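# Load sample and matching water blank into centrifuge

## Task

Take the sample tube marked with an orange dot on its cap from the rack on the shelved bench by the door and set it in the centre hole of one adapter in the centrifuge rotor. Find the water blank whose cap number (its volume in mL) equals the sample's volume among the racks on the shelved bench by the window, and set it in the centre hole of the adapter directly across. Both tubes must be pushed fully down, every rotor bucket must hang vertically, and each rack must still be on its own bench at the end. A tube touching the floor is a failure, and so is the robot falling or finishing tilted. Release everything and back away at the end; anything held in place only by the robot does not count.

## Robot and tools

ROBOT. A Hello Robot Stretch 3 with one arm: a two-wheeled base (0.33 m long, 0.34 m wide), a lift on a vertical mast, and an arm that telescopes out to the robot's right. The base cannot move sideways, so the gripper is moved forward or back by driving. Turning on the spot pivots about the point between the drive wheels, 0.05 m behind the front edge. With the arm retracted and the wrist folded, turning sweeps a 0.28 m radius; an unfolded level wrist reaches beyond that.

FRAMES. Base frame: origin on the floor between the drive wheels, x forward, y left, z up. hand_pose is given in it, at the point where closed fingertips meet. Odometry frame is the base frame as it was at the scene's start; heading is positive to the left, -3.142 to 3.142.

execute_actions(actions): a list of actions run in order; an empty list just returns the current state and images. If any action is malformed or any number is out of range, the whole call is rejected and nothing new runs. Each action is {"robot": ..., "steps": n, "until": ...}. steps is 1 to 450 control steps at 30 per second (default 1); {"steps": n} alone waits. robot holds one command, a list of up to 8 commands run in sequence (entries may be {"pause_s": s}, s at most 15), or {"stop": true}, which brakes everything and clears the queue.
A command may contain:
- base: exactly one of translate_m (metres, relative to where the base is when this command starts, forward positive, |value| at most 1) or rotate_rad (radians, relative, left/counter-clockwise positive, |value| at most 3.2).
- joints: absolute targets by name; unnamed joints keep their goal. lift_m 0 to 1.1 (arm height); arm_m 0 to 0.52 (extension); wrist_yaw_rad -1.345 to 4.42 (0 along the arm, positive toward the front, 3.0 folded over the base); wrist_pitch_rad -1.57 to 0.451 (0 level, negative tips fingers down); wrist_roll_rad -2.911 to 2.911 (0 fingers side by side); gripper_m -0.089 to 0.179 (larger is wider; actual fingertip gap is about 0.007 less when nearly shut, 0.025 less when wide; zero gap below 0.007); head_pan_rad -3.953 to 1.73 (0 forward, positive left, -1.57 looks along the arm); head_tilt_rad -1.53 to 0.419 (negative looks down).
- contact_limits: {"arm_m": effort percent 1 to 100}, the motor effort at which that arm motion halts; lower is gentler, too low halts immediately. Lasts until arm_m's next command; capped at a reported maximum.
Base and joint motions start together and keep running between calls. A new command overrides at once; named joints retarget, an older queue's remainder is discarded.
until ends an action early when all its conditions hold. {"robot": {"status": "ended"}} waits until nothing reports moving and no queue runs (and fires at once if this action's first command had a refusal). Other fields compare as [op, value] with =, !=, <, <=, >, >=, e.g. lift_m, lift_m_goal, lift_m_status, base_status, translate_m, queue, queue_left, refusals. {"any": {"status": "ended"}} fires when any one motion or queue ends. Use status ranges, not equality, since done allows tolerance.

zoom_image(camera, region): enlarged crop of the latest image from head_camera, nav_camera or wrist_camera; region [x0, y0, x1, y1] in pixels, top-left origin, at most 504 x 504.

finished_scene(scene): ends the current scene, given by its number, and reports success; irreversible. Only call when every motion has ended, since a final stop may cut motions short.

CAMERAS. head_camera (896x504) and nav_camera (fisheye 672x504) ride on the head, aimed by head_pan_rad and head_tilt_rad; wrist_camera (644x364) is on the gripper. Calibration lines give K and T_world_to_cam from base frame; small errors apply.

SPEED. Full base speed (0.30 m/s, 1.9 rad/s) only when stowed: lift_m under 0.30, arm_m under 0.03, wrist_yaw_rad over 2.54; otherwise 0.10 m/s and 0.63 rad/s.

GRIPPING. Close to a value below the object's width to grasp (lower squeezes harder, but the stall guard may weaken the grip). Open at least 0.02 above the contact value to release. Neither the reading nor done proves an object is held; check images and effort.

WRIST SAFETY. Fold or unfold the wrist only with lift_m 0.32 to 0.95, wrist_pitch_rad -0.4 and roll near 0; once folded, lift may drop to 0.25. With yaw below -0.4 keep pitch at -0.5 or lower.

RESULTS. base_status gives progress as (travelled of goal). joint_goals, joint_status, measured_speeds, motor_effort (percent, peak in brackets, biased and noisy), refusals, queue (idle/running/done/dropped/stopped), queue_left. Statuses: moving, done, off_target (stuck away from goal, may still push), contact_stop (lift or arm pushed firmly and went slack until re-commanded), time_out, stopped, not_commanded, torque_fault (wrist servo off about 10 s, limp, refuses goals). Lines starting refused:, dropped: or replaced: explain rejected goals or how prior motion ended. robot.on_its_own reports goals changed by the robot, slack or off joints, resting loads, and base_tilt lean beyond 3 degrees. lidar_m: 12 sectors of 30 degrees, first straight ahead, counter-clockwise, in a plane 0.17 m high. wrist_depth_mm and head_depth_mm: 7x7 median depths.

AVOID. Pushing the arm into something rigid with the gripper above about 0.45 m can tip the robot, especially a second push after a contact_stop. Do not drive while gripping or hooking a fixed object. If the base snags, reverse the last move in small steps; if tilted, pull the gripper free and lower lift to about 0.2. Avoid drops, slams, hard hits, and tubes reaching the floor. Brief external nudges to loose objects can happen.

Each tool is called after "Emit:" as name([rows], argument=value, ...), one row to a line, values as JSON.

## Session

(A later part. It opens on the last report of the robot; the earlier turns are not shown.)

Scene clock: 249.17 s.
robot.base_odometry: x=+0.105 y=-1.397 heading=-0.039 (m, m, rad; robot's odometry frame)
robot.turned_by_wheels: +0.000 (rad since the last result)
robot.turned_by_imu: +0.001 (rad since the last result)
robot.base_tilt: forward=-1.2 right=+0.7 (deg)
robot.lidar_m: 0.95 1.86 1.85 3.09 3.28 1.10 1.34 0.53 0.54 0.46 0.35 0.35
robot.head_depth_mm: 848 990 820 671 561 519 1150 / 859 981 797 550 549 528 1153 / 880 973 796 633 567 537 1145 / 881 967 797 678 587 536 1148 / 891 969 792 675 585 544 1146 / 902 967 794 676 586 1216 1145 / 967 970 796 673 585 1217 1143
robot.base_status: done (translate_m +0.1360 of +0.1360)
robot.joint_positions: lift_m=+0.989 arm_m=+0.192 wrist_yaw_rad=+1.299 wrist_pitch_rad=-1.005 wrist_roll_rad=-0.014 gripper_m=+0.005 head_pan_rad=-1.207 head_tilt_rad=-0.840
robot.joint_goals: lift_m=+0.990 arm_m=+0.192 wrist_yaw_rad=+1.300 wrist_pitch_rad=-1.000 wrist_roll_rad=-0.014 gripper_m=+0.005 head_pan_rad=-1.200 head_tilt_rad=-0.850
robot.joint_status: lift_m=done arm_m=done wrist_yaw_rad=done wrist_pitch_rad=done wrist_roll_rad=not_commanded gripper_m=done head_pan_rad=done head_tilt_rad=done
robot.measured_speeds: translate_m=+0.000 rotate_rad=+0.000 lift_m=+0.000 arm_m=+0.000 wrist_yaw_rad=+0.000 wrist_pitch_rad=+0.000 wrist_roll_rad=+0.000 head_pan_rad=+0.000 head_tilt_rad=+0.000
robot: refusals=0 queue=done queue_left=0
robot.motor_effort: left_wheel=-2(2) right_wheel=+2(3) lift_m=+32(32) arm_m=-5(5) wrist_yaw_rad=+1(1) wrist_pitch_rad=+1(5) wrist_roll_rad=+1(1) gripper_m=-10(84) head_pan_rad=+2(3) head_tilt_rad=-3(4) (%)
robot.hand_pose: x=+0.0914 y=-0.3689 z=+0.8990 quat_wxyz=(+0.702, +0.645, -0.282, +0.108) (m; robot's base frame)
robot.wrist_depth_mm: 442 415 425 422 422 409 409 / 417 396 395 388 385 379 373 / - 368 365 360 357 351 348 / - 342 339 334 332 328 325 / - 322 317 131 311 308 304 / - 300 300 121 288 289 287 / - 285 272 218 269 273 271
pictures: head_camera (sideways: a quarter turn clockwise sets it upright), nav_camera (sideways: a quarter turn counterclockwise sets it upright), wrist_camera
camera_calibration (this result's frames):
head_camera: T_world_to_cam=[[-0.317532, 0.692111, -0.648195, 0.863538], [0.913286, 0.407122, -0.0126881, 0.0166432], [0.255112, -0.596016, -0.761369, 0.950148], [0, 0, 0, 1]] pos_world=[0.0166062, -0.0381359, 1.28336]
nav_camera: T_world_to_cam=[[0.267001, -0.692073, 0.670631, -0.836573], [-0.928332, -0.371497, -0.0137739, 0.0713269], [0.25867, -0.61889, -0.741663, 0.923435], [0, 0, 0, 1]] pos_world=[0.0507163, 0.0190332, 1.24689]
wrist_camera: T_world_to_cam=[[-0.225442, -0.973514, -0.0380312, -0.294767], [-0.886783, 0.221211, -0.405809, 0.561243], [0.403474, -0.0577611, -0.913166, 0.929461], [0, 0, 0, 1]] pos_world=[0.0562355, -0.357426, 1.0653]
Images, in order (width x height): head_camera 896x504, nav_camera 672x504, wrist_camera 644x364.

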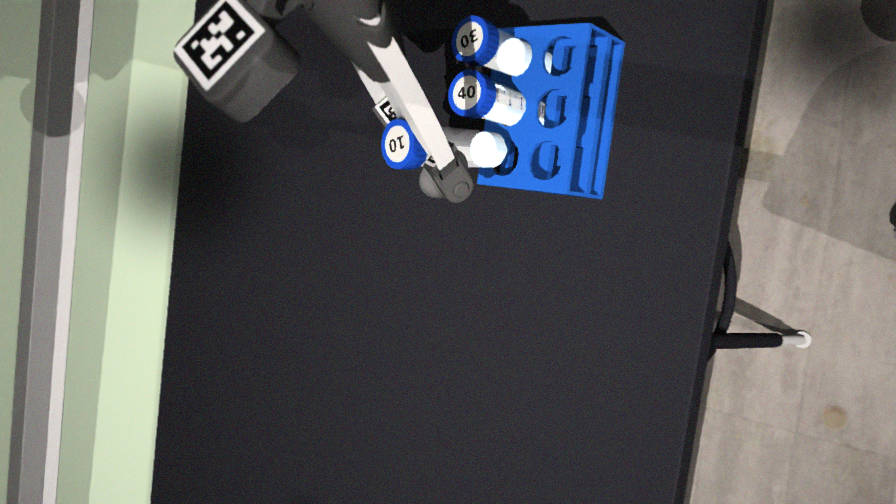

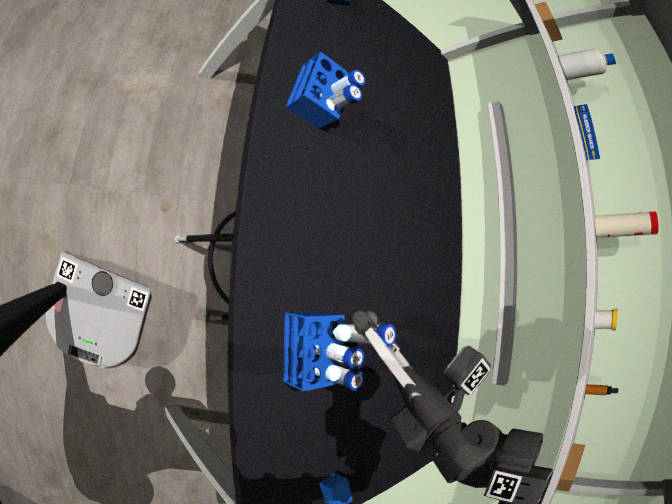

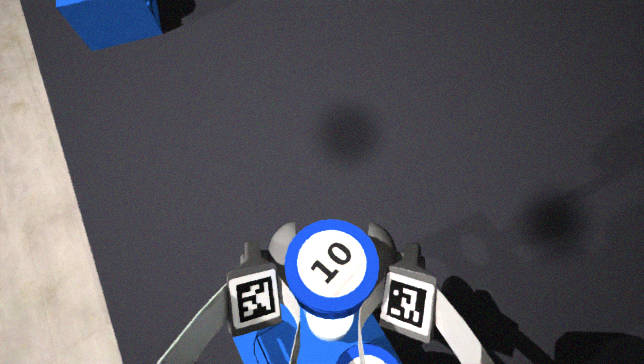

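Emit:
execute_actions([
  {"robot":[{"joints":{"lift_m":1.09}},{"joints":{"arm_m":0.0,"wrist_yaw_rad":0.2},"base":{"translate_m":-0.136}},{"base":{"rotate_rad":-0.86},"joints":{"head_pan_rad":-1.4,"head_tilt_rad":-0.9}},{"base":{"translate_m":-1.0}},{"base":{"rotate_rad":-0.42}},{"base":{"translate_m":-0.15}},{"joints":{"arm_m":0.36}}],"steps":450,"until":{"robot":{"status":"ended"}}},
  {"steps":450,"until":{"robot":{"status":"ended"}}},
  {"steps":300,"until":{"robot":{"status":"ended"}}},
])

Emit:
zoom_image(camera="head_camera", region=[0,0,500,300])

Scene clock: 280.60 s.
robot.base_odometry: x=-0.691 y=-0.464 heading=-1.319 (m, m, rad; robot's odometry frame)
robot.turned_by_wheels: -1.280 (rad since the last result)
robot.turned_by_imu: -1.283 (rad since the last result)
robot.base_tilt: forward=-1.2 right=+0.6 (deg)
robot.lidar_m: 1.34 1.63 2.01 2.16 2.24 2.56 1.89 0.44 0.32 0.31 0.32 0.43
robot.head_depth_mm: 764 845 757 587 579 732 1105 / 796 864 749 643 598 787 1117 / 828 863 773 587 616 849 1146 / 852 861 752 590 638 925 1150 / 949 822 765 603 673 1016 1131 / 1015 1183 683 613 717 1124 1133 / 1039 1229 1499 640 815 1242 1136
robot.base_status: done (translate_m -0.1500 of -0.1500)
robot.joint_positions: lift_m=+1.089 arm_m=+0.360 wrist_yaw_rad=+0.200 wrist_pitch_rad=-1.006 wrist_roll_rad=-0.014 gripper_m=+0.005 head_pan_rad=-1.393 head_tilt_rad=-0.889
robot.joint_goals: lift_m=+1.090 arm_m=+0.360 wrist_yaw_rad=+0.200 wrist_pitch_rad=-1.000 wrist_roll_rad=-0.014 gripper_m=+0.005 head_pan_rad=-1.400 head_tilt_rad=-0.900
robot.joint_status: lift_m=done arm_m=done wrist_yaw_rad=done wrist_pitch_rad=done wrist_roll_rad=not_commanded gripper_m=done head_pan_rad=done head_tilt_rad=done
robot.measured_speeds: translate_m=+0.000 rotate_rad=+0.000 lift_m=+0.000 arm_m=+0.000 wrist_yaw_rad=+0.000 wrist_pitch_rad=+0.000 wrist_roll_rad=+0.000 head_pan_rad=+0.000 head_tilt_rad=+0.000
robot: refusals=0 queue=done queue_left=0
robot.motor_effort: left_wheel=+2(9) right_wheel=-2(7) lift_m=+32(31) arm_m=+4(4) wrist_yaw_rad=+0(3) wrist_pitch_rad=+2(2) wrist_roll_rad=+1(1) gripper_m=-10(10) head_pan_rad=-3(19) head_tilt_rad=-3(7) (%)
robot.hand_pose: x=+0.0016 y=-0.6192 z=+0.9989 quat_wxyz=(+0.655, +0.403, -0.578, -0.275) (m; robot's base frame)
robot.wrist_depth_mm: 655 453 414 381 355 334 312 / 843 701 461 444 421 391 362 / - 438 439 450 426 414 412 / - 407 482 452 463 389 664 / - 409 442 131 440 371 816 / 362 396 393 121 382 380 - / 336 382 381 369 371 363 324
pictures: head_camera (sideways: a quarter turn clockwise sets it upright), nav_camera (sideways: a quarter turn counterclockwise sets it upright), wrist_camera
camera_calibration (this result's frames):
head_camera: T_world_to_cam=[[-0.189337, 0.769523, -0.609906, 0.812868], [0.97279, 0.231474, -0.00993654, 0.0126972], [0.133531, -0.595192, -0.792411, 0.991253], [0, 0, 0, 1]] pos_world=[0.00919093, -0.0384733, 1.28138]
nav_camera: T_world_to_cam=[[0.139887, -0.761239, 0.633204, -0.787031], [-0.9812, -0.19244, -0.0145858, 0.0727056], [0.132957, -0.61926, -0.773847, 0.966053], [0, 0, 0, 1]] pos_world=[0.0529903, 0.0131112, 1.24699]
wrist_camera: T_world_to_cam=[[-0.969689, -0.241359, -0.0380737, -0.100284], [-0.205828, 0.890832, -0.405035, 0.99035], [0.131676, -0.384922, -0.913508, 0.840631], [0, 0, 0, 1]] pos_world=[-0.00409385, -0.582863, 1.16523]
Images, in order (width x height): head_camera 896x504, nav_camera 672x504, wrist_camera 644x364.

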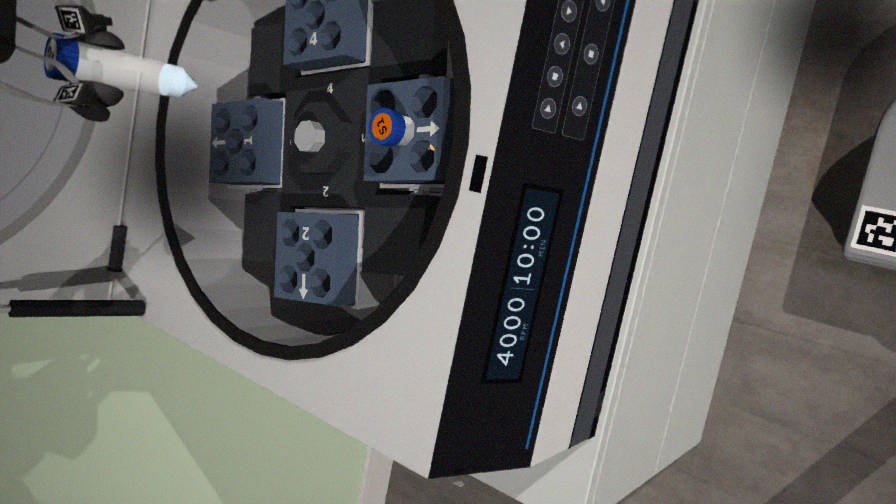

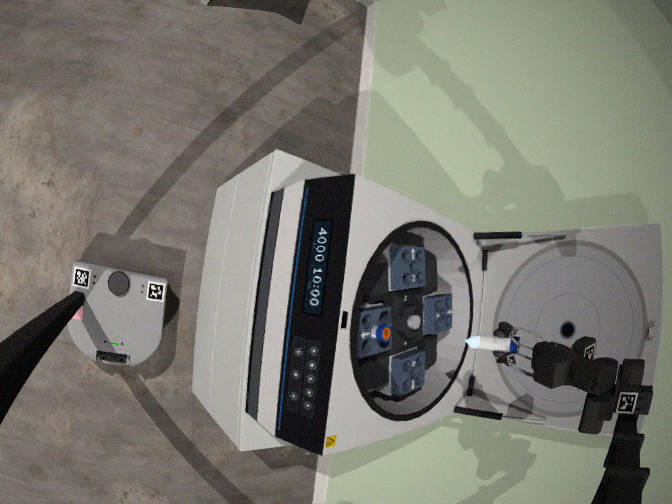

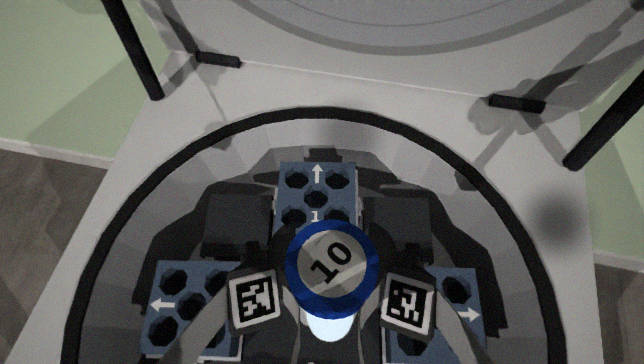

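Region (0, 0, 500, 300) of head_camera's 896x504 image, scaled by 1.008, with more detail than that image has; it fills the top 302 rows of this view, and the rest is white.

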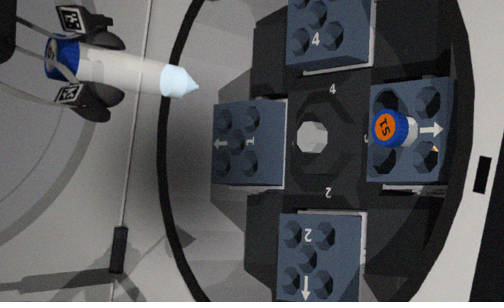

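Emit:
execute_actions([
  {"robot":[{"base":{"translate_m":0.05},"joints":{"arm_m":0.435}},{"joints":{"lift_m":1.02}}],"steps":450,"until":{"robot":{"status":"ended"}}},
])

Emit:
zoom_image(camera="head_camera", region=[100,0,400,210])

Scene clock: 290.53 s.
robot.base_odometry: x=-0.678 y=-0.512 heading=-1.319 (m, m, rad; robot's odometry frame)
robot.turned_by_wheels: +0.000 (rad since the last result)
robot.turned_by_imu: +0.001 (rad since the last result)
robot.base_tilt: forward=-1.2 right=+0.8 (deg)
robot.lidar_m: 1.29 1.87 1.96 2.16 2.24 2.59 1.94 0.44 0.32 0.31 0.32 0.43
robot.head_depth_mm: 808 861 768 636 580 729 1098 / 796 847 748 633 598 786 1122 / 826 868 761 591 617 849 1148 / 847 836 768 591 637 926 1144 / 987 1119 685 602 673 1012 1131 / 1015 1197 1405 614 756 1120 1135 / 1037 1232 1511 1599 844 1254 1137
robot.base_status: done (translate_m +0.0500 of +0.0500)
robot.joint_positions: lift_m=+1.021 arm_m=+0.435 wrist_yaw_rad=+0.200 wrist_pitch_rad=-1.006 wrist_roll_rad=-0.014 gripper_m=+0.005 head_pan_rad=-1.393 head_tilt_rad=-0.889
robot.joint_goals: lift_m=+1.020 arm_m=+0.435 wrist_yaw_rad=+0.200 wrist_pitch_rad=-1.000 wrist_roll_rad=-0.014 gripper_m=+0.005 head_pan_rad=-1.400 head_tilt_rad=-0.900
robot.joint_status: lift_m=done arm_m=done wrist_yaw_rad=done wrist_pitch_rad=done wrist_roll_rad=not_commanded gripper_m=done head_pan_rad=done head_tilt_rad=done
robot.measured_speeds: translate_m=+0.000 rotate_rad=+0.000 lift_m=+0.000 arm_m=+0.000 wrist_yaw_rad=+0.000 wrist_pitch_rad=+0.000 wrist_roll_rad=+0.000 head_pan_rad=+0.000 head_tilt_rad=+0.000
robot: refusals=0 queue=done queue_left=0
robot.motor_effort: left_wheel=+2(7) right_wheel=-2(5) lift_m=+12(33) arm_m=+4(5) wrist_yaw_rad=+0(0) wrist_pitch_rad=+2(2) wrist_roll_rad=+1(1) gripper_m=-10(9) head_pan_rad=-2(4) head_tilt_rad=-4(3) (%)
robot.hand_pose: x=+0.0016 y=-0.6942 z=+0.9300 quat_wxyz=(+0.655, +0.403, -0.578, -0.275) (m; robot's base frame)
robot.wrist_depth_mm: 542 339 312 289 269 252 237 / 696 377 362 348 319 297 276 / 947 350 346 341 337 333 321 / - 325 333 388 364 313 307 / - 310 392 131 428 340 289 / 290 332 349 121 334 346 279 / 274 325 324 313 315 324 291
pictures: head_camera (sideways: a quarter turn clockwise sets it upright), nav_camera (sideways: a quarter turn counterclockwise sets it upright), wrist_camera
camera_calibration (this result's frames):
head_camera: T_world_to_cam=[[-0.189325, 0.769526, -0.609906, 0.812867], [0.972794, 0.23146, -0.00993652, 0.0126972], [0.133522, -0.595194, -0.792412, 0.991254], [0, 0, 0, 1]] pos_world=[0.00919035, -0.0384733, 1.28138]
nav_camera: T_world_to_cam=[[0.139875, -0.761241, 0.633204, -0.78703], [-0.981203, -0.192425, -0.0145858, 0.0727056], [0.132948, -0.619262, -0.773848, 0.966053], [0, 0, 0, 1]] pos_world=[0.0529905, 0.0131105, 1.24699]
wrist_camera: T_world_to_cam=[[-0.969689, -0.241358, -0.0380748, -0.12101], [-0.20583, 0.890843, -0.405009, 1.02925], [0.131671, -0.384896, -0.913519, 0.748863], [0, 0, 0, 1]] pos_world=[-0.00409422, -0.657873, 1.09635]
Images, in order (width x height): head_camera 896x504, nav_camera 672x504, wrist_camera 644x364.

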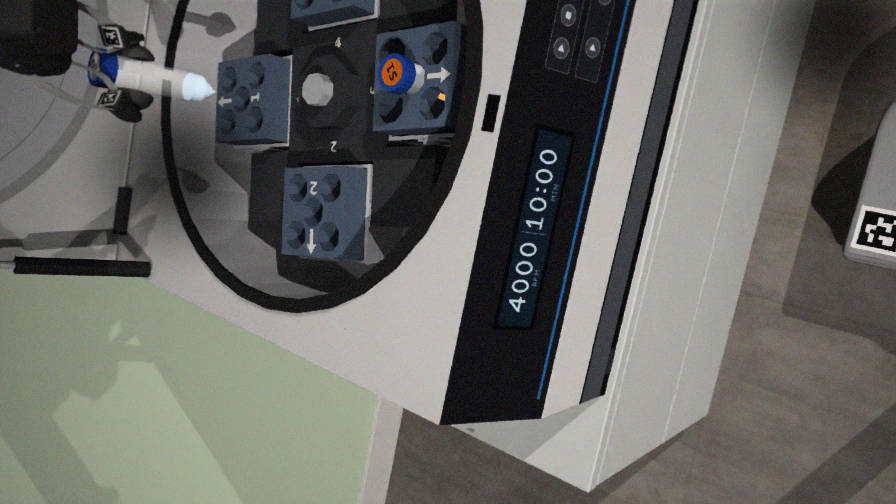

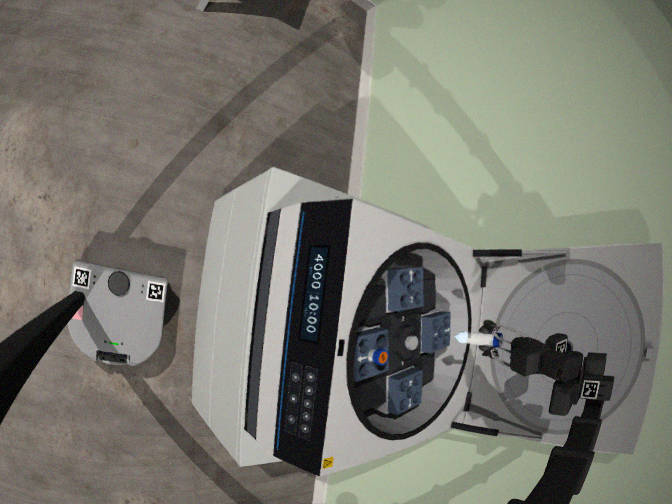

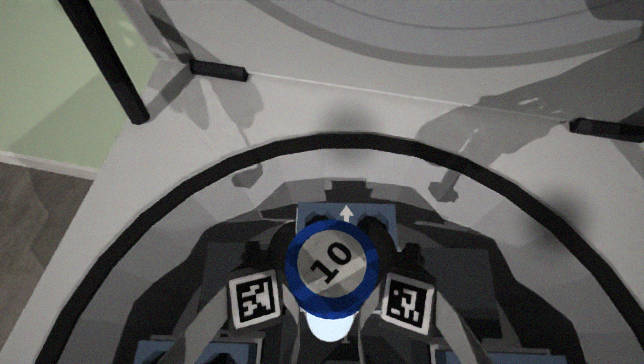

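Region (100, 0, 400, 210) of head_camera's 896x504 image, scaled by 1.680, with more detail than that image has; it fills the top 353 rows of this view, and the rest is white.

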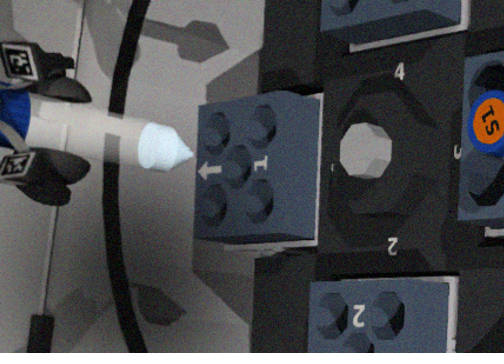

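Emit:
execute_actions([
  {"robot":{"joints":{"lift_m":0.99}},"steps":450,"until":{"robot":{"status":"ended"}}},
])

Emit:
zoom_image(camera="head_camera", region=[100,0,400,210])

Scene clock: 295.27 s.
robot.base_odometry: x=-0.678 y=-0.512 heading=-1.319 (m, m, rad; robot's odometry frame)
robot.turned_by_wheels: +0.000 (rad since the last result)
robot.turned_by_imu: +0.001 (rad since the last result)
robot.base_tilt: forward=-1.2 right=+0.7 (deg)
robot.lidar_m: 1.29 1.88 1.96 2.16 2.24 2.60 1.94 0.43 0.32 0.31 0.32 0.43
robot.head_depth_mm: - 854 766 636 580 732 1108 / 801 846 745 635 598 787 1123 / 827 868 763 592 617 849 1147 / 846 836 770 590 637 923 1148 / 988 1120 685 602 673 1011 1137 / 1012 1195 1409 615 757 1120 1134 / 1042 1234 1509 1602 844 1251 1135
robot.base_status: done (translate_m +0.0500 of +0.0500)
robot.joint_positions: lift_m=+0.991 arm_m=+0.435 wrist_yaw_rad=+0.200 wrist_pitch_rad=-1.006 wrist_roll_rad=-0.014 gripper_m=+0.005 head_pan_rad=-1.393 head_tilt_rad=-0.889
robot.joint_goals: lift_m=+0.990 arm_m=+0.435 wrist_yaw_rad=+0.200 wrist_pitch_rad=-1.000 wrist_roll_rad=-0.014 gripper_m=+0.005 head_pan_rad=-1.400 head_tilt_rad=-0.900
robot.joint_status: lift_m=done arm_m=done wrist_yaw_rad=done wrist_pitch_rad=done wrist_roll_rad=not_commanded gripper_m=done head_pan_rad=done head_tilt_rad=done
robot.measured_speeds: translate_m=+0.000 rotate_rad=+0.000 lift_m=+0.000 arm_m=+0.000 wrist_yaw_rad=+0.000 wrist_pitch_rad=+0.000 wrist_roll_rad=+0.000 head_pan_rad=+0.000 head_tilt_rad=+0.000
robot: refusals=0 queue=done queue_left=0
robot.motor_effort: left_wheel=+2(2) right_wheel=-2(2) lift_m=+11(13) arm_m=+3(4) wrist_yaw_rad=+0(0) wrist_pitch_rad=+2(2) wrist_roll_rad=+1(1) gripper_m=-10(10) head_pan_rad=-4(3) head_tilt_rad=-4(3) (%)
robot.hand_pose: x=+0.0016 y=-0.6942 z=+0.9000 quat_wxyz=(+0.655, +0.403, -0.578, -0.275) (m; robot's base frame)
robot.wrist_depth_mm: 537 348 311 290 269 253 239 / 686 334 335 324 319 295 277 / 914 313 311 315 308 301 295 / - 291 334 356 351 290 277 / 278 297 384 131 344 320 262 / 262 333 317 121 306 311 274 / 259 313 295 287 286 296 283
pictures: head_camera (sideways: a quarter turn clockwise sets it upright), nav_camera (sideways: a quarter turn counterclockwise sets it upright), wrist_camera
camera_calibration (this result's frames):
head_camera: T_world_to_cam=[[-0.189325, 0.769526, -0.609906, 0.812867], [0.972794, 0.231459, -0.00993651, 0.0126972], [0.133522, -0.595194, -0.792412, 0.991254], [0, 0, 0, 1]] pos_world=[0.00919034, -0.0384733, 1.28138]
nav_camera: T_world_to_cam=[[0.139875, -0.761241, 0.633204, -0.78703], [-0.981203, -0.192425, -0.0145858, 0.0727056], [0.132947, -0.619262, -0.773848, 0.966053], [0, 0, 0, 1]] pos_world=[0.0529905, 0.0131105, 1.24699]
wrist_camera: T_world_to_cam=[[-0.969689, -0.241358, -0.0380749, -0.122152], [-0.20583, 0.890843, -0.405009, 1.0171], [0.131671, -0.384896, -0.913519, 0.721462], [0, 0, 0, 1]] pos_world=[-0.00409422, -0.657873, 1.06635]
Images, in order (width x height): head_camera 896x504, nav_camera 672x504, wrist_camera 644x364.

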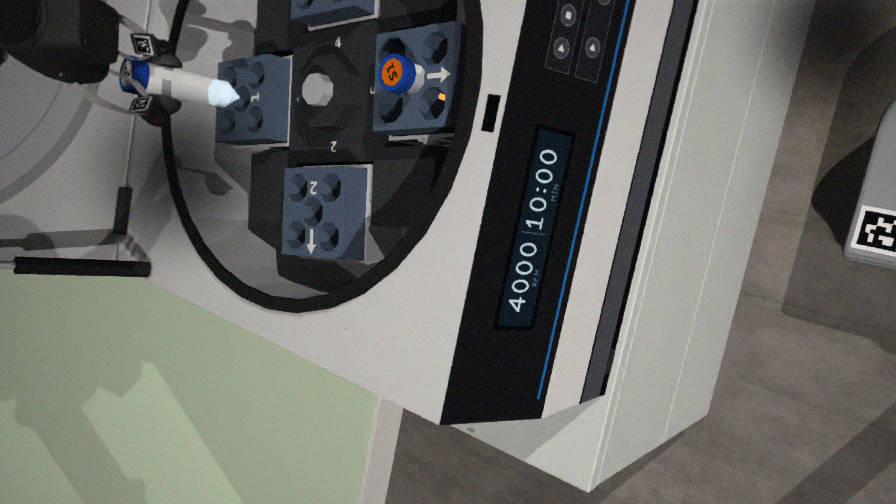

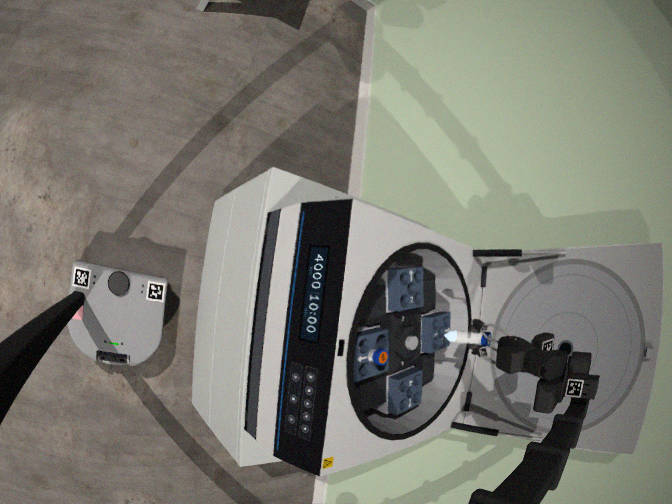

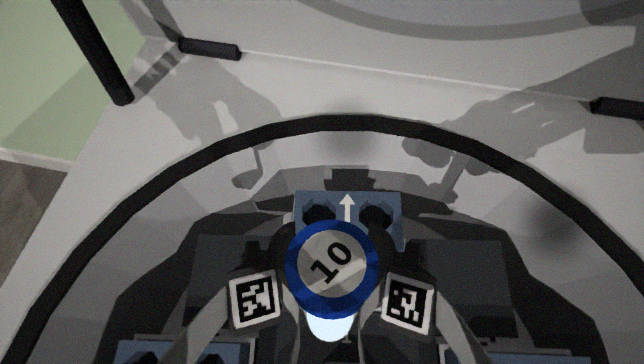

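Region (100, 0, 400, 210) of head_camera's 896x504 image, scaled by 1.680, with more detail than that image has; it fills the top 353 rows of this view, and the rest is white.

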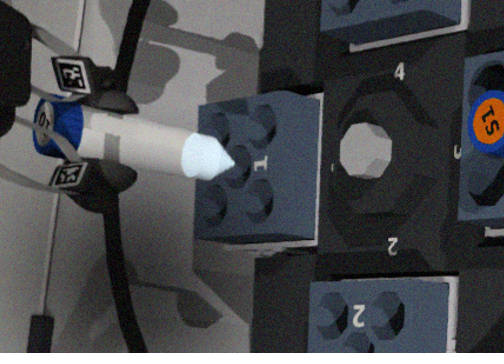

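Emit:
execute_actions([
  {"robot":[{"joints":{"arm_m":0.46}},{"joints":{"lift_m":0.96}}],"steps":450,"until":{"robot":{"status":"ended"}}},
])

Emit:
zoom_image(camera="head_camera", region=[100,0,400,210])

Scene clock: 307.17 s.
robot.base_odometry: x=-0.678 y=-0.512 heading=-1.319 (m, m, rad; robot's odometry frame)
robot.turned_by_wheels: +0.000 (rad since the last result)
robot.turned_by_imu: +0.001 (rad since the last result)
robot.base_tilt: forward=-1.2 right=+0.7 (deg)
robot.lidar_m: 1.29 1.87 1.96 2.17 2.24 2.59 1.94 0.43 0.32 0.31 0.32 0.43
robot.head_depth_mm: - 858 772 636 580 733 1102 / 797 852 746 635 599 784 1123 / 826 865 763 591 614 849 1146 / 843 837 767 591 636 923 1154 / 983 1119 685 603 673 1007 1133 / 1014 1189 1415 613 755 1120 1141 / 1041 1230 1502 1606 846 1255 1132
robot.base_status: done (translate_m +0.0500 of +0.0500)
robot.joint_positions: lift_m=+0.961 arm_m=+0.460 wrist_yaw_rad=+0.200 wrist_pitch_rad=-1.006 wrist_roll_rad=-0.014 gripper_m=+0.005 head_pan_rad=-1.393 head_tilt_rad=-0.889
robot.joint_goals: lift_m=+0.960 arm_m=+0.460 wrist_yaw_rad=+0.200 wrist_pitch_rad=-1.000 wrist_roll_rad=-0.014 gripper_m=+0.005 head_pan_rad=-1.400 head_tilt_rad=-0.900
robot.joint_status: lift_m=done arm_m=done wrist_yaw_rad=done wrist_pitch_rad=done wrist_roll_rad=not_commanded gripper_m=done head_pan_rad=done head_tilt_rad=done
robot.measured_speeds: translate_m=+0.000 rotate_rad=+0.000 lift_m=+0.000 arm_m=+0.000 wrist_yaw_rad=+0.000 wrist_pitch_rad=+0.000 wrist_roll_rad=+0.000 head_pan_rad=+0.000 head_tilt_rad=+0.000
robot: refusals=0 queue=done queue_left=0
robot.motor_effort: left_wheel=+2(1) right_wheel=-2(2) lift_m=+12(10) arm_m=+3(4) wrist_yaw_rad=+0(0) wrist_pitch_rad=+2(1) wrist_roll_rad=+1(2) gripper_m=-10(10) head_pan_rad=-3(3) head_tilt_rad=-3(3) (%)
robot.hand_pose: x=+0.0016 y=-0.7192 z=+0.8700 quat_wxyz=(+0.655, +0.403, -0.578, -0.275) (m; robot's base frame)
robot.wrist_depth_mm: 470 301 278 260 242 225 213 / 614 301 296 291 280 266 247 / 789 276 275 273 270 266 262 / 263 258 293 342 313 254 245 / 243 277 362 131 367 305 233 / 239 300 288 122 278 281 253 / 258 323 264 252 261 264 274
pictures: head_camera (sideways: a quarter turn clockwise sets it upright), nav_camera (sideways: a quarter turn counterclockwise sets it upright), wrist_camera
camera_calibration (this result's frames):
head_camera: T_world_to_cam=[[-0.189326, 0.769526, -0.609906, 0.812867], [0.972794, 0.23146, -0.00993651, 0.0126972], [0.133522, -0.595194, -0.792412, 0.991254], [0, 0, 0, 1]] pos_world=[0.00919035, -0.0384733, 1.28138]
nav_camera: T_world_to_cam=[[0.139875, -0.761241, 0.633204, -0.78703], [-0.981203, -0.192425, -0.0145858, 0.0727056], [0.132948, -0.619261, -0.773848, 0.966053], [0, 0, 0, 1]] pos_world=[0.0529905, 0.0131105, 1.24699]
wrist_camera: T_world_to_cam=[[-0.969689, -0.241357, -0.0380751, -0.129325], [-0.20583, 0.890844, -0.405008, 1.02721], [0.131671, -0.384894, -0.91352, 0.684439], [0, 0, 0, 1]] pos_world=[-0.00409428, -0.682864, 1.03635]
Images, in order (width x height): head_camera 896x504, nav_camera 672x504, wrist_camera 644x364.

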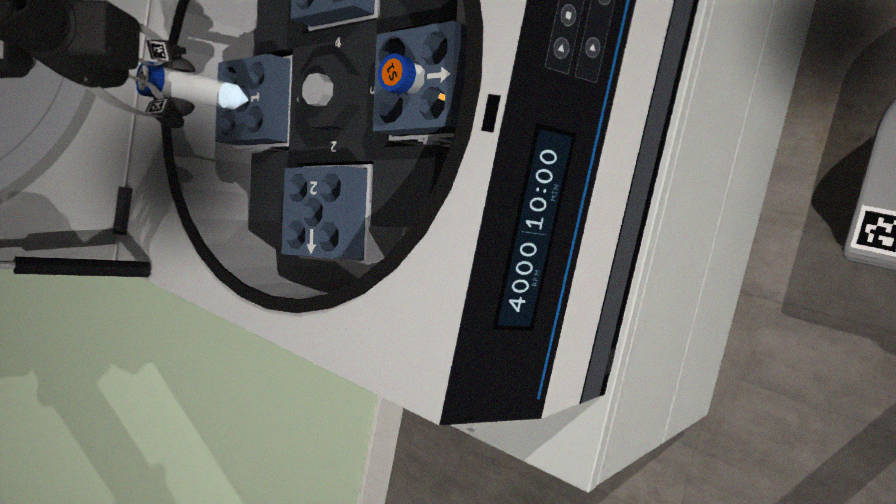

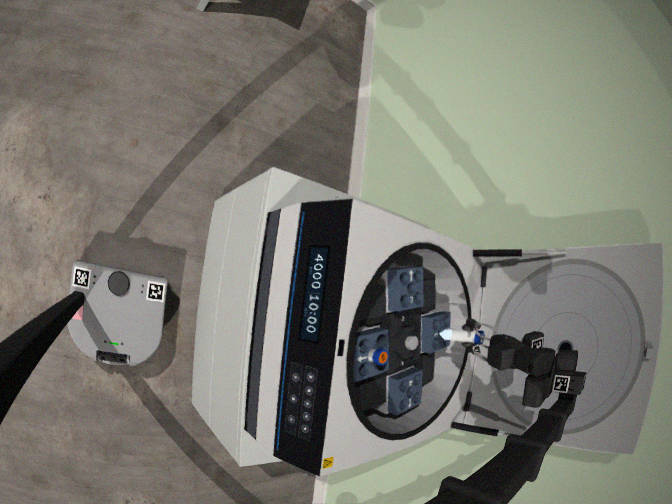

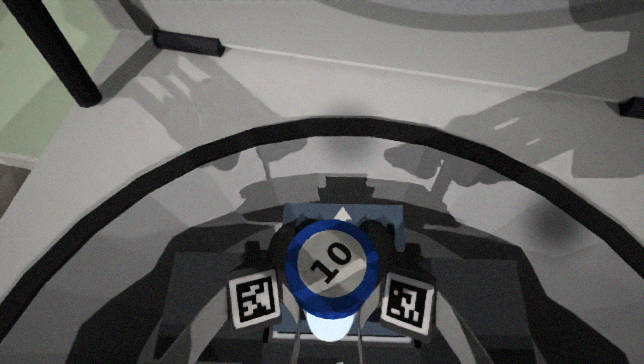

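Region (100, 0, 400, 210) of head_camera's 896x504 image, scaled by 1.680, with more detail than that image has; it fills the top 353 rows of this view, and the rest is white.

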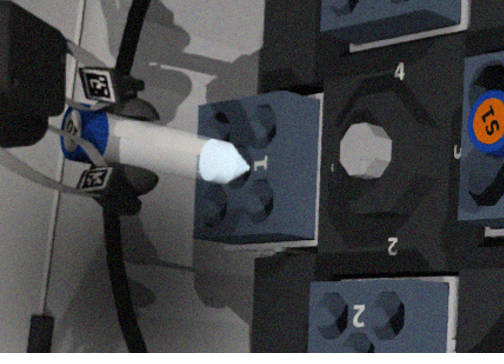

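Emit:
execute_actions([
  {"robot":[{"joints":{"lift_m":0.97}},{"joints":{"arm_m":0.478}},{"joints":{"lift_m":0.957}}],"steps":450,"until":{"robot":{"status":"ended"}}},
])

Emit:
zoom_image(camera="head_camera", region=[130,20,330,160])

Scene clock: 314.03 s.
robot.base_odometry: x=-0.678 y=-0.512 heading=-1.319 (m, m, rad; robot's odometry frame)
robot.turned_by_wheels: +0.000 (rad since the last result)
robot.turned_by_imu: +0.001 (rad since the last result)
robot.base_tilt: forward=-1.1 right=+0.6 (deg)
robot.lidar_m: 1.29 1.87 1.96 2.16 2.23 2.59 1.93 0.44 0.32 0.31 0.32 0.43
robot.head_depth_mm: - 858 769 636 580 729 1104 / 798 848 748 637 599 790 1120 / 827 868 762 590 618 845 1154 / 843 837 770 591 637 925 1151 / 985 1114 683 602 673 1013 1132 / 1012 1196 1415 615 758 1124 1138 / 1038 1233 1515 1608 846 1251 1137
robot.base_status: done (translate_m +0.0500 of +0.0500)
robot.joint_positions: lift_m=+0.958 arm_m=+0.478 wrist_yaw_rad=+0.200 wrist_pitch_rad=-1.006 wrist_roll_rad=-0.014 gripper_m=+0.005 head_pan_rad=-1.393 head_tilt_rad=-0.889
robot.joint_goals: lift_m=+0.957 arm_m=+0.478 wrist_yaw_rad=+0.200 wrist_pitch_rad=-1.000 wrist_roll_rad=-0.014 gripper_m=+0.005 head_pan_rad=-1.400 head_tilt_rad=-0.900
robot.joint_status: lift_m=done arm_m=done wrist_yaw_rad=done wrist_pitch_rad=done wrist_roll_rad=not_commanded gripper_m=done head_pan_rad=done head_tilt_rad=done
robot.measured_speeds: translate_m=+0.000 rotate_rad=+0.000 lift_m=+0.000 arm_m=+0.000 wrist_yaw_rad=+0.000 wrist_pitch_rad=+0.000 wrist_roll_rad=+0.000 head_pan_rad=+0.000 head_tilt_rad=+0.000
robot: refusals=0 queue=done queue_left=0
robot.motor_effort: left_wheel=+1(2) right_wheel=-2(2) lift_m=+11(33) arm_m=+3(5) wrist_yaw_rad=+0(0) wrist_pitch_rad=+2(2) wrist_roll_rad=+2(1) gripper_m=-9(10) head_pan_rad=-4(3) head_tilt_rad=-3(3) (%)
robot.hand_pose: x=+0.0016 y=-0.7372 z=+0.8670 quat_wxyz=(+0.655, +0.403, -0.578, -0.275) (m; robot's base frame)
robot.wrist_depth_mm: 468 277 255 237 220 207 194 / 523 294 286 280 262 242 227 / 761 273 271 269 264 262 256 / 259 254 269 302 276 244 242 / 238 260 343 131 350 276 227 / 231 287 285 121 274 286 235 / 252 310 261 233 257 261 262
pictures: head_camera (sideways: a quarter turn clockwise sets it upright), nav_camera (sideways: a quarter turn counterclockwise sets it upright), wrist_camera
camera_calibration (this result's frames):
head_camera: T_world_to_cam=[[-0.189326, 0.769526, -0.609906, 0.812867], [0.972794, 0.23146, -0.00993652, 0.0126972], [0.133522, -0.595194, -0.792412, 0.991254], [0, 0, 0, 1]] pos_world=[0.00919035, -0.0384733, 1.28138]
nav_camera: T_world_to_cam=[[0.139875, -0.761241, 0.633204, -0.78703], [-0.981203, -0.192425, -0.0145858, 0.0727056], [0.132948, -0.619262, -0.773848, 0.966053], [0, 0, 0, 1]] pos_world=[0.0529905, 0.0131105, 1.24699]
wrist_camera: T_world_to_cam=[[-0.969689, -0.241358, -0.0380751, -0.133784], [-0.205831, 0.890845, -0.405005, 1.04203], [0.13167, -0.384892, -0.913521, 0.674772], [0, 0, 0, 1]] pos_world=[-0.00409429, -0.700865, 1.03335]
Images, in order (width x height): head_camera 896x504, nav_camera 672x504, wrist_camera 644x364.

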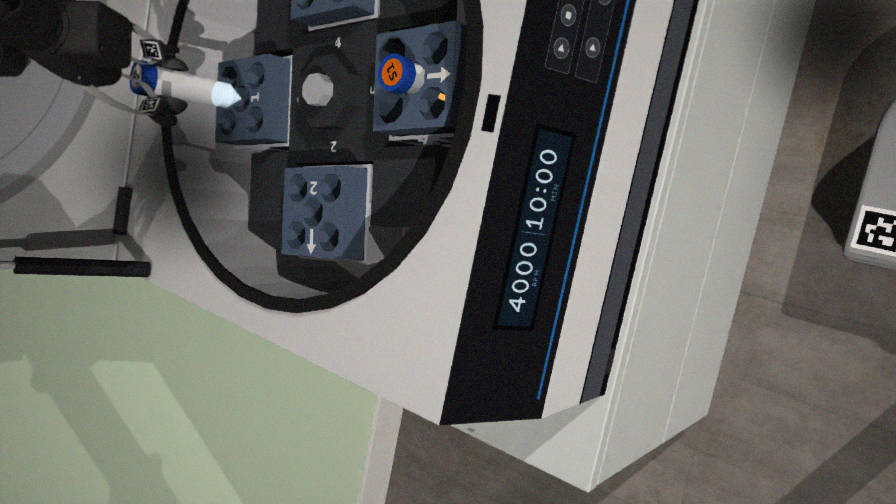

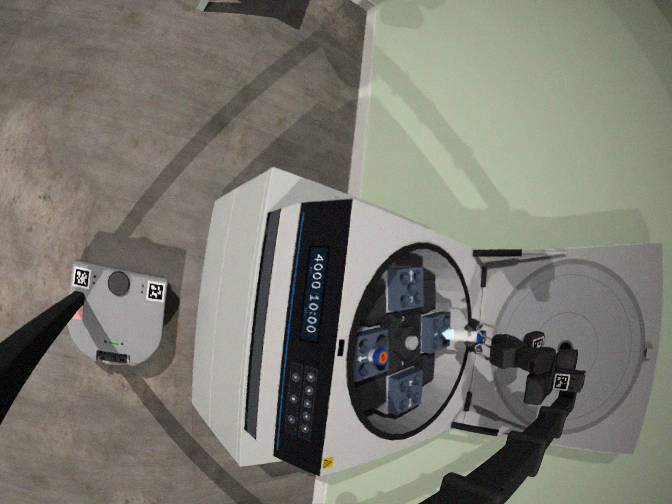

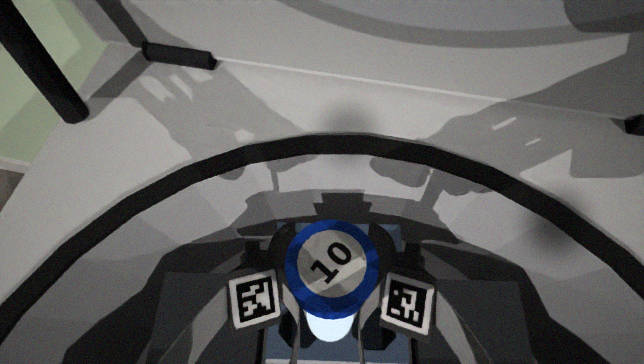

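Region (130, 20, 330, 160) of head_camera's 896x504 image, scaled by 2.520, with more detail than that image has; it fills the top 353 rows of this view, and the rest is white.

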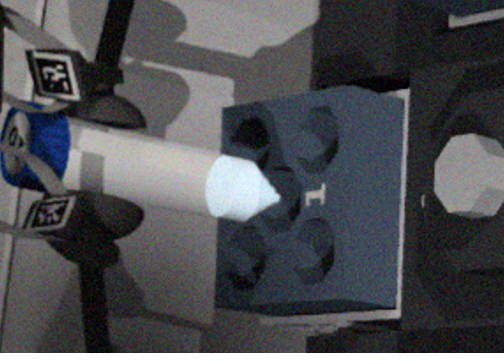

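Emit:
execute_actions([
  {"robot":{"joints":{"lift_m":0.94}},"steps":450,"until":{"robot":{"status":"ended"}}},
])

Emit:
zoom_image(camera="head_camera", region=[130,20,330,160])

Scene clock: 317.87 s.
robot.base_odometry: x=-0.678 y=-0.512 heading=-1.319 (m, m, rad; robot's odometry frame)
robot.turned_by_wheels: +0.000 (rad since the last result)
robot.turned_by_imu: +0.001 (rad since the last result)
robot.base_tilt: forward=-1.3 right=+0.8 (deg)
robot.lidar_m: 1.29 1.88 1.96 2.16 2.24 2.59 1.94 0.44 0.32 0.31 0.32 0.43
robot.head_depth_mm: - 858 771 636 580 733 1106 / 807 852 749 633 598 788 1122 / 826 869 762 590 615 850 1149 / 845 836 770 590 637 923 1145 / 992 1116 686 604 674 1007 1137 / 1015 1193 1422 613 756 1121 1135 / 1038 1232 1506 1606 844 1255 1132
robot.base_status: done (translate_m +0.0500 of +0.0500)
robot.joint_positions: lift_m=+0.941 arm_m=+0.478 wrist_yaw_rad=+0.200 wrist_pitch_rad=-1.006 wrist_roll_rad=-0.014 gripper_m=+0.005 head_pan_rad=-1.393 head_tilt_rad=-0.889
robot.joint_goals: lift_m=+0.940 arm_m=+0.478 wrist_yaw_rad=+0.200 wrist_pitch_rad=-1.000 wrist_roll_rad=-0.014 gripper_m=+0.005 head_pan_rad=-1.400 head_tilt_rad=-0.900
robot.joint_status: lift_m=done arm_m=done wrist_yaw_rad=done wrist_pitch_rad=done wrist_roll_rad=not_commanded gripper_m=done head_pan_rad=done head_tilt_rad=done
robot.measured_speeds: translate_m=+0.000 rotate_rad=+0.000 lift_m=+0.000 arm_m=+0.000 wrist_yaw_rad=+0.000 wrist_pitch_rad=+0.000 wrist_roll_rad=+0.000 head_pan_rad=+0.000 head_tilt_rad=+0.000
robot: refusals=0 queue=done queue_left=0
robot.motor_effort: left_wheel=+2(2) right_wheel=-2(2) lift_m=+11(8) arm_m=+4(4) wrist_yaw_rad=+0(0) wrist_pitch_rad=+2(2) wrist_roll_rad=+1(1) gripper_m=-10(10) head_pan_rad=-3(4) head_tilt_rad=-3(4) (%)
robot.hand_pose: x=+0.0016 y=-0.7372 z=+0.8500 quat_wxyz=(+0.655, +0.403, -0.578, -0.275) (m; robot's base frame)
robot.wrist_depth_mm: 473 276 255 237 221 207 194 / 269 274 270 265 256 245 226 / 259 251 251 252 244 242 240 / 238 236 270 300 277 228 223 / 223 259 340 131 342 274 212 / 231 276 268 121 259 266 234 / 252 293 246 218 240 245 261
pictures: head_camera (sideways: a quarter turn clockwise sets it upright), nav_camera (sideways: a quarter turn counterclockwise sets it upright), wrist_camera
camera_calibration (this result's frames):
head_camera: T_world_to_cam=[[-0.189326, 0.769526, -0.609906, 0.812867], [0.972794, 0.23146, -0.00993651, 0.0126972], [0.133522, -0.595194, -0.792412, 0.991254], [0, 0, 0, 1]] pos_world=[0.00919035, -0.0384733, 1.28138]
nav_camera: T_world_to_cam=[[0.139875, -0.761241, 0.633204, -0.78703], [-0.981203, -0.192425, -0.0145858, 0.0727056], [0.132948, -0.619262, -0.773848, 0.966053], [0, 0, 0, 1]] pos_world=[0.0529905, 0.0131105, 1.24699]
wrist_camera: T_world_to_cam=[[-0.969689, -0.241358, -0.0380751, -0.134432], [-0.205831, 0.890845, -0.405004, 1.03515], [0.13167, -0.384891, -0.913522, 0.659241], [0, 0, 0, 1]] pos_world=[-0.00409428, -0.700865, 1.01635]
Images, in order (width x height): head_camera 896x504, nav_camera 672x504, wrist_camera 644x364.

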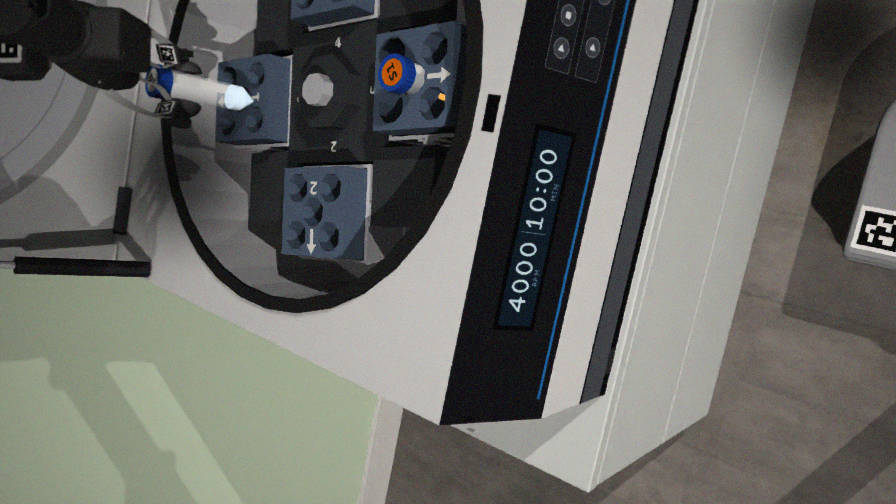

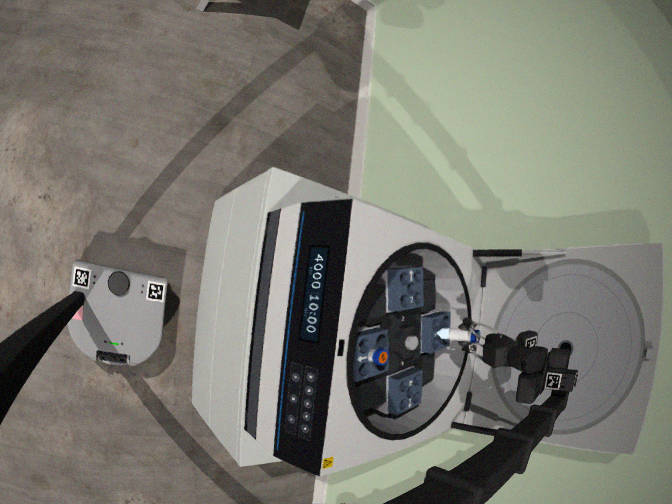

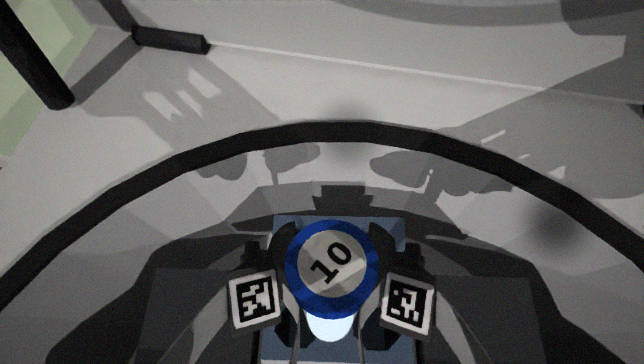

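Region (130, 20, 330, 160) of head_camera's 896x504 image, scaled by 2.520, with more detail than that image has; it fills the top 353 rows of this view, and the rest is white.

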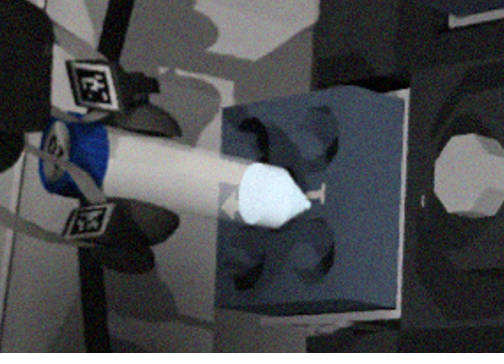

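Emit:
execute_actions([
  {"robot":[{"joints":{"arm_m":0.505}},{"joints":{"lift_m":0.93}}],"steps":450,"until":{"robot":{"status":"ended"}}},
])

Emit:
zoom_image(camera="head_camera", region=[130,20,330,160])

Scene clock: 328.40 s.
robot.base_odometry: x=-0.678 y=-0.512 heading=-1.319 (m, m, rad; robot's odometry frame)
robot.turned_by_wheels: +0.000 (rad since the last result)
robot.turned_by_imu: +0.001 (rad since the last result)
robot.base_tilt: forward=-1.3 right=+0.6 (deg)
robot.lidar_m: 1.29 1.88 1.96 2.17 2.24 2.59 1.94 0.43 0.32 0.31 0.32 0.43
robot.head_depth_mm: - 853 766 637 579 732 1105 / 806 848 749 636 600 785 1121 / 826 866 764 590 614 849 1153 / 842 837 770 591 636 924 1153 / 991 1125 685 603 673 1013 1133 / 1014 1194 1407 614 758 1121 1133 / 1043 1230 1516 1610 844 1260 1134
robot.base_status: done (translate_m +0.0500 of +0.0500)
robot.joint_positions: lift_m=+0.931 arm_m=+0.505 wrist_yaw_rad=+0.200 wrist_pitch_rad=-1.006 wrist_roll_rad=-0.014 gripper_m=+0.005 head_pan_rad=-1.393 head_tilt_rad=-0.889
robot.joint_goals: lift_m=+0.930 arm_m=+0.505 wrist_yaw_rad=+0.200 wrist_pitch_rad=-1.000 wrist_roll_rad=-0.014 gripper_m=+0.005 head_pan_rad=-1.400 head_tilt_rad=-0.900
robot.joint_status: lift_m=done arm_m=done wrist_yaw_rad=done wrist_pitch_rad=done wrist_roll_rad=not_commanded gripper_m=done head_pan_rad=done head_tilt_rad=done
robot.measured_speeds: translate_m=+0.000 rotate_rad=+0.000 lift_m=+0.000 arm_m=+0.000 wrist_yaw_rad=+0.000 wrist_pitch_rad=+0.000 wrist_roll_rad=+0.000 head_pan_rad=+0.000 head_tilt_rad=+0.000
robot: refusals=0 queue=done queue_left=0
robot.motor_effort: left_wheel=+2(2) right_wheel=-2(2) lift_m=+11(13) arm_m=+4(4) wrist_yaw_rad=+0(0) wrist_pitch_rad=+2(2) wrist_roll_rad=+1(1) gripper_m=-10(10) head_pan_rad=-3(3) head_tilt_rad=-4(3) (%)
robot.hand_pose: x=+0.0016 y=-0.7642 z=+0.8400 quat_wxyz=(+0.655, +0.403, -0.578, -0.275) (m; robot's base frame)
robot.wrist_depth_mm: 275 238 219 203 189 177 167 / 268 257 253 247 226 208 194 / 242 240 238 236 233 230 225 / 226 223 228 239 222 214 213 / 211 230 287 131 283 227 199 / 214 268 354 121 348 287 202 / 241 249 235 213 230 237 232
pictures: head_camera (sideways: a quarter turn clockwise sets it upright), nav_camera (sideways: a quarter turn counterclockwise sets it upright), wrist_camera
camera_calibration (this result's frames):
head_camera: T_world_to_cam=[[-0.189326, 0.769526, -0.609906, 0.812867], [0.972794, 0.23146, -0.00993651, 0.0126972], [0.133522, -0.595194, -0.792412, 0.991254], [0, 0, 0, 1]] pos_world=[0.00919035, -0.0384733, 1.28138]
nav_camera: T_world_to_cam=[[0.139875, -0.761241, 0.633204, -0.78703], [-0.981203, -0.192425, -0.0145858, 0.0727056], [0.132948, -0.619261, -0.773848, 0.966053], [0, 0, 0, 1]] pos_world=[0.0529905, 0.0131105, 1.24699]
wrist_camera: T_world_to_cam=[[-0.969689, -0.241358, -0.0380752, -0.141329], [-0.205831, 0.890846, -0.405004, 1.05515], [0.13167, -0.38489, -0.913522, 0.639715], [0, 0, 0, 1]] pos_world=[-0.00409431, -0.727864, 1.00635]
Images, in order (width x height): head_camera 896x504, nav_camera 672x504, wrist_camera 644x364.

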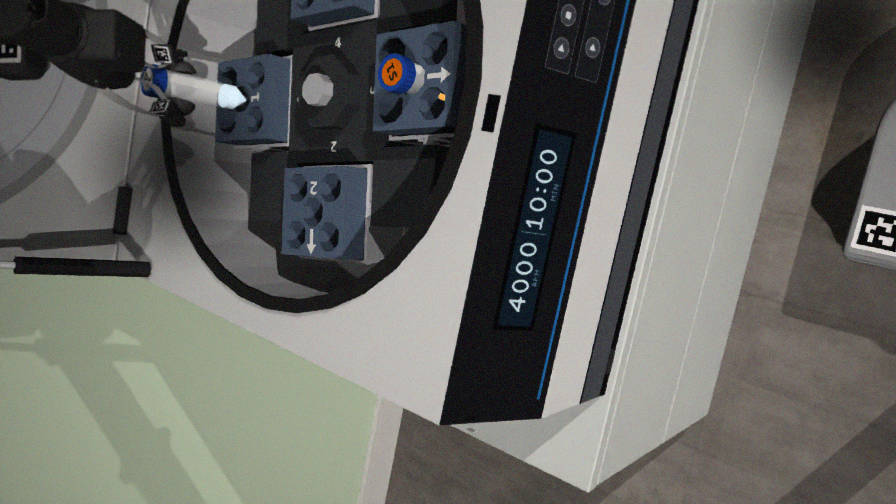

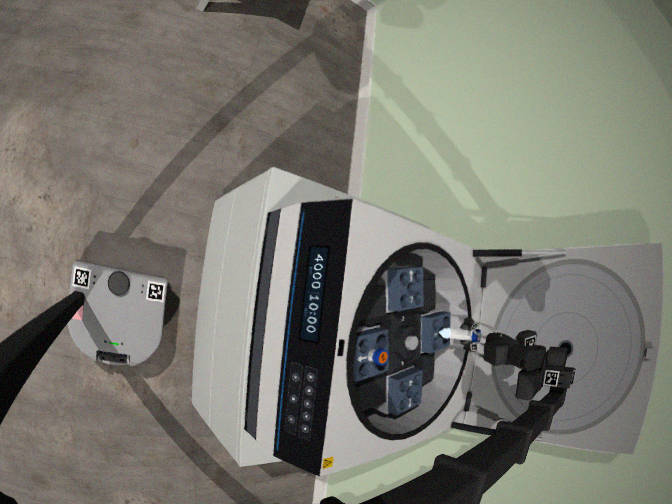

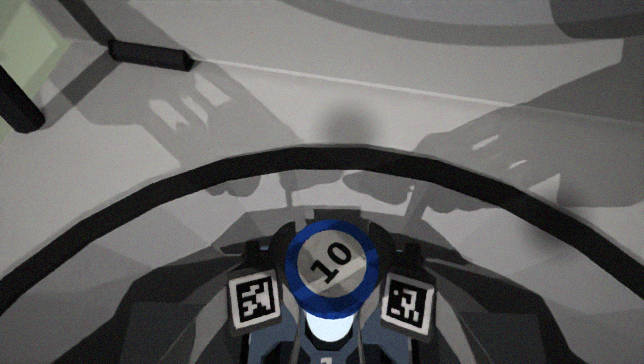

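Region (130, 20, 330, 160) of head_camera's 896x504 image, scaled by 2.520, with more detail than that image has; it fills the top 353 rows of this view, and the rest is white.

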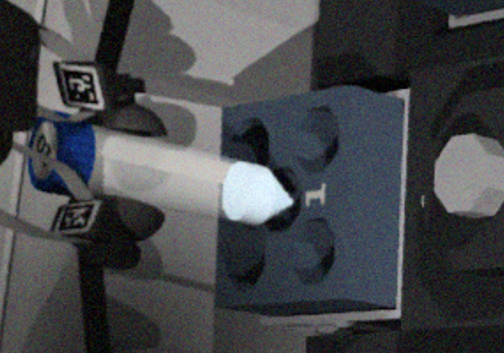

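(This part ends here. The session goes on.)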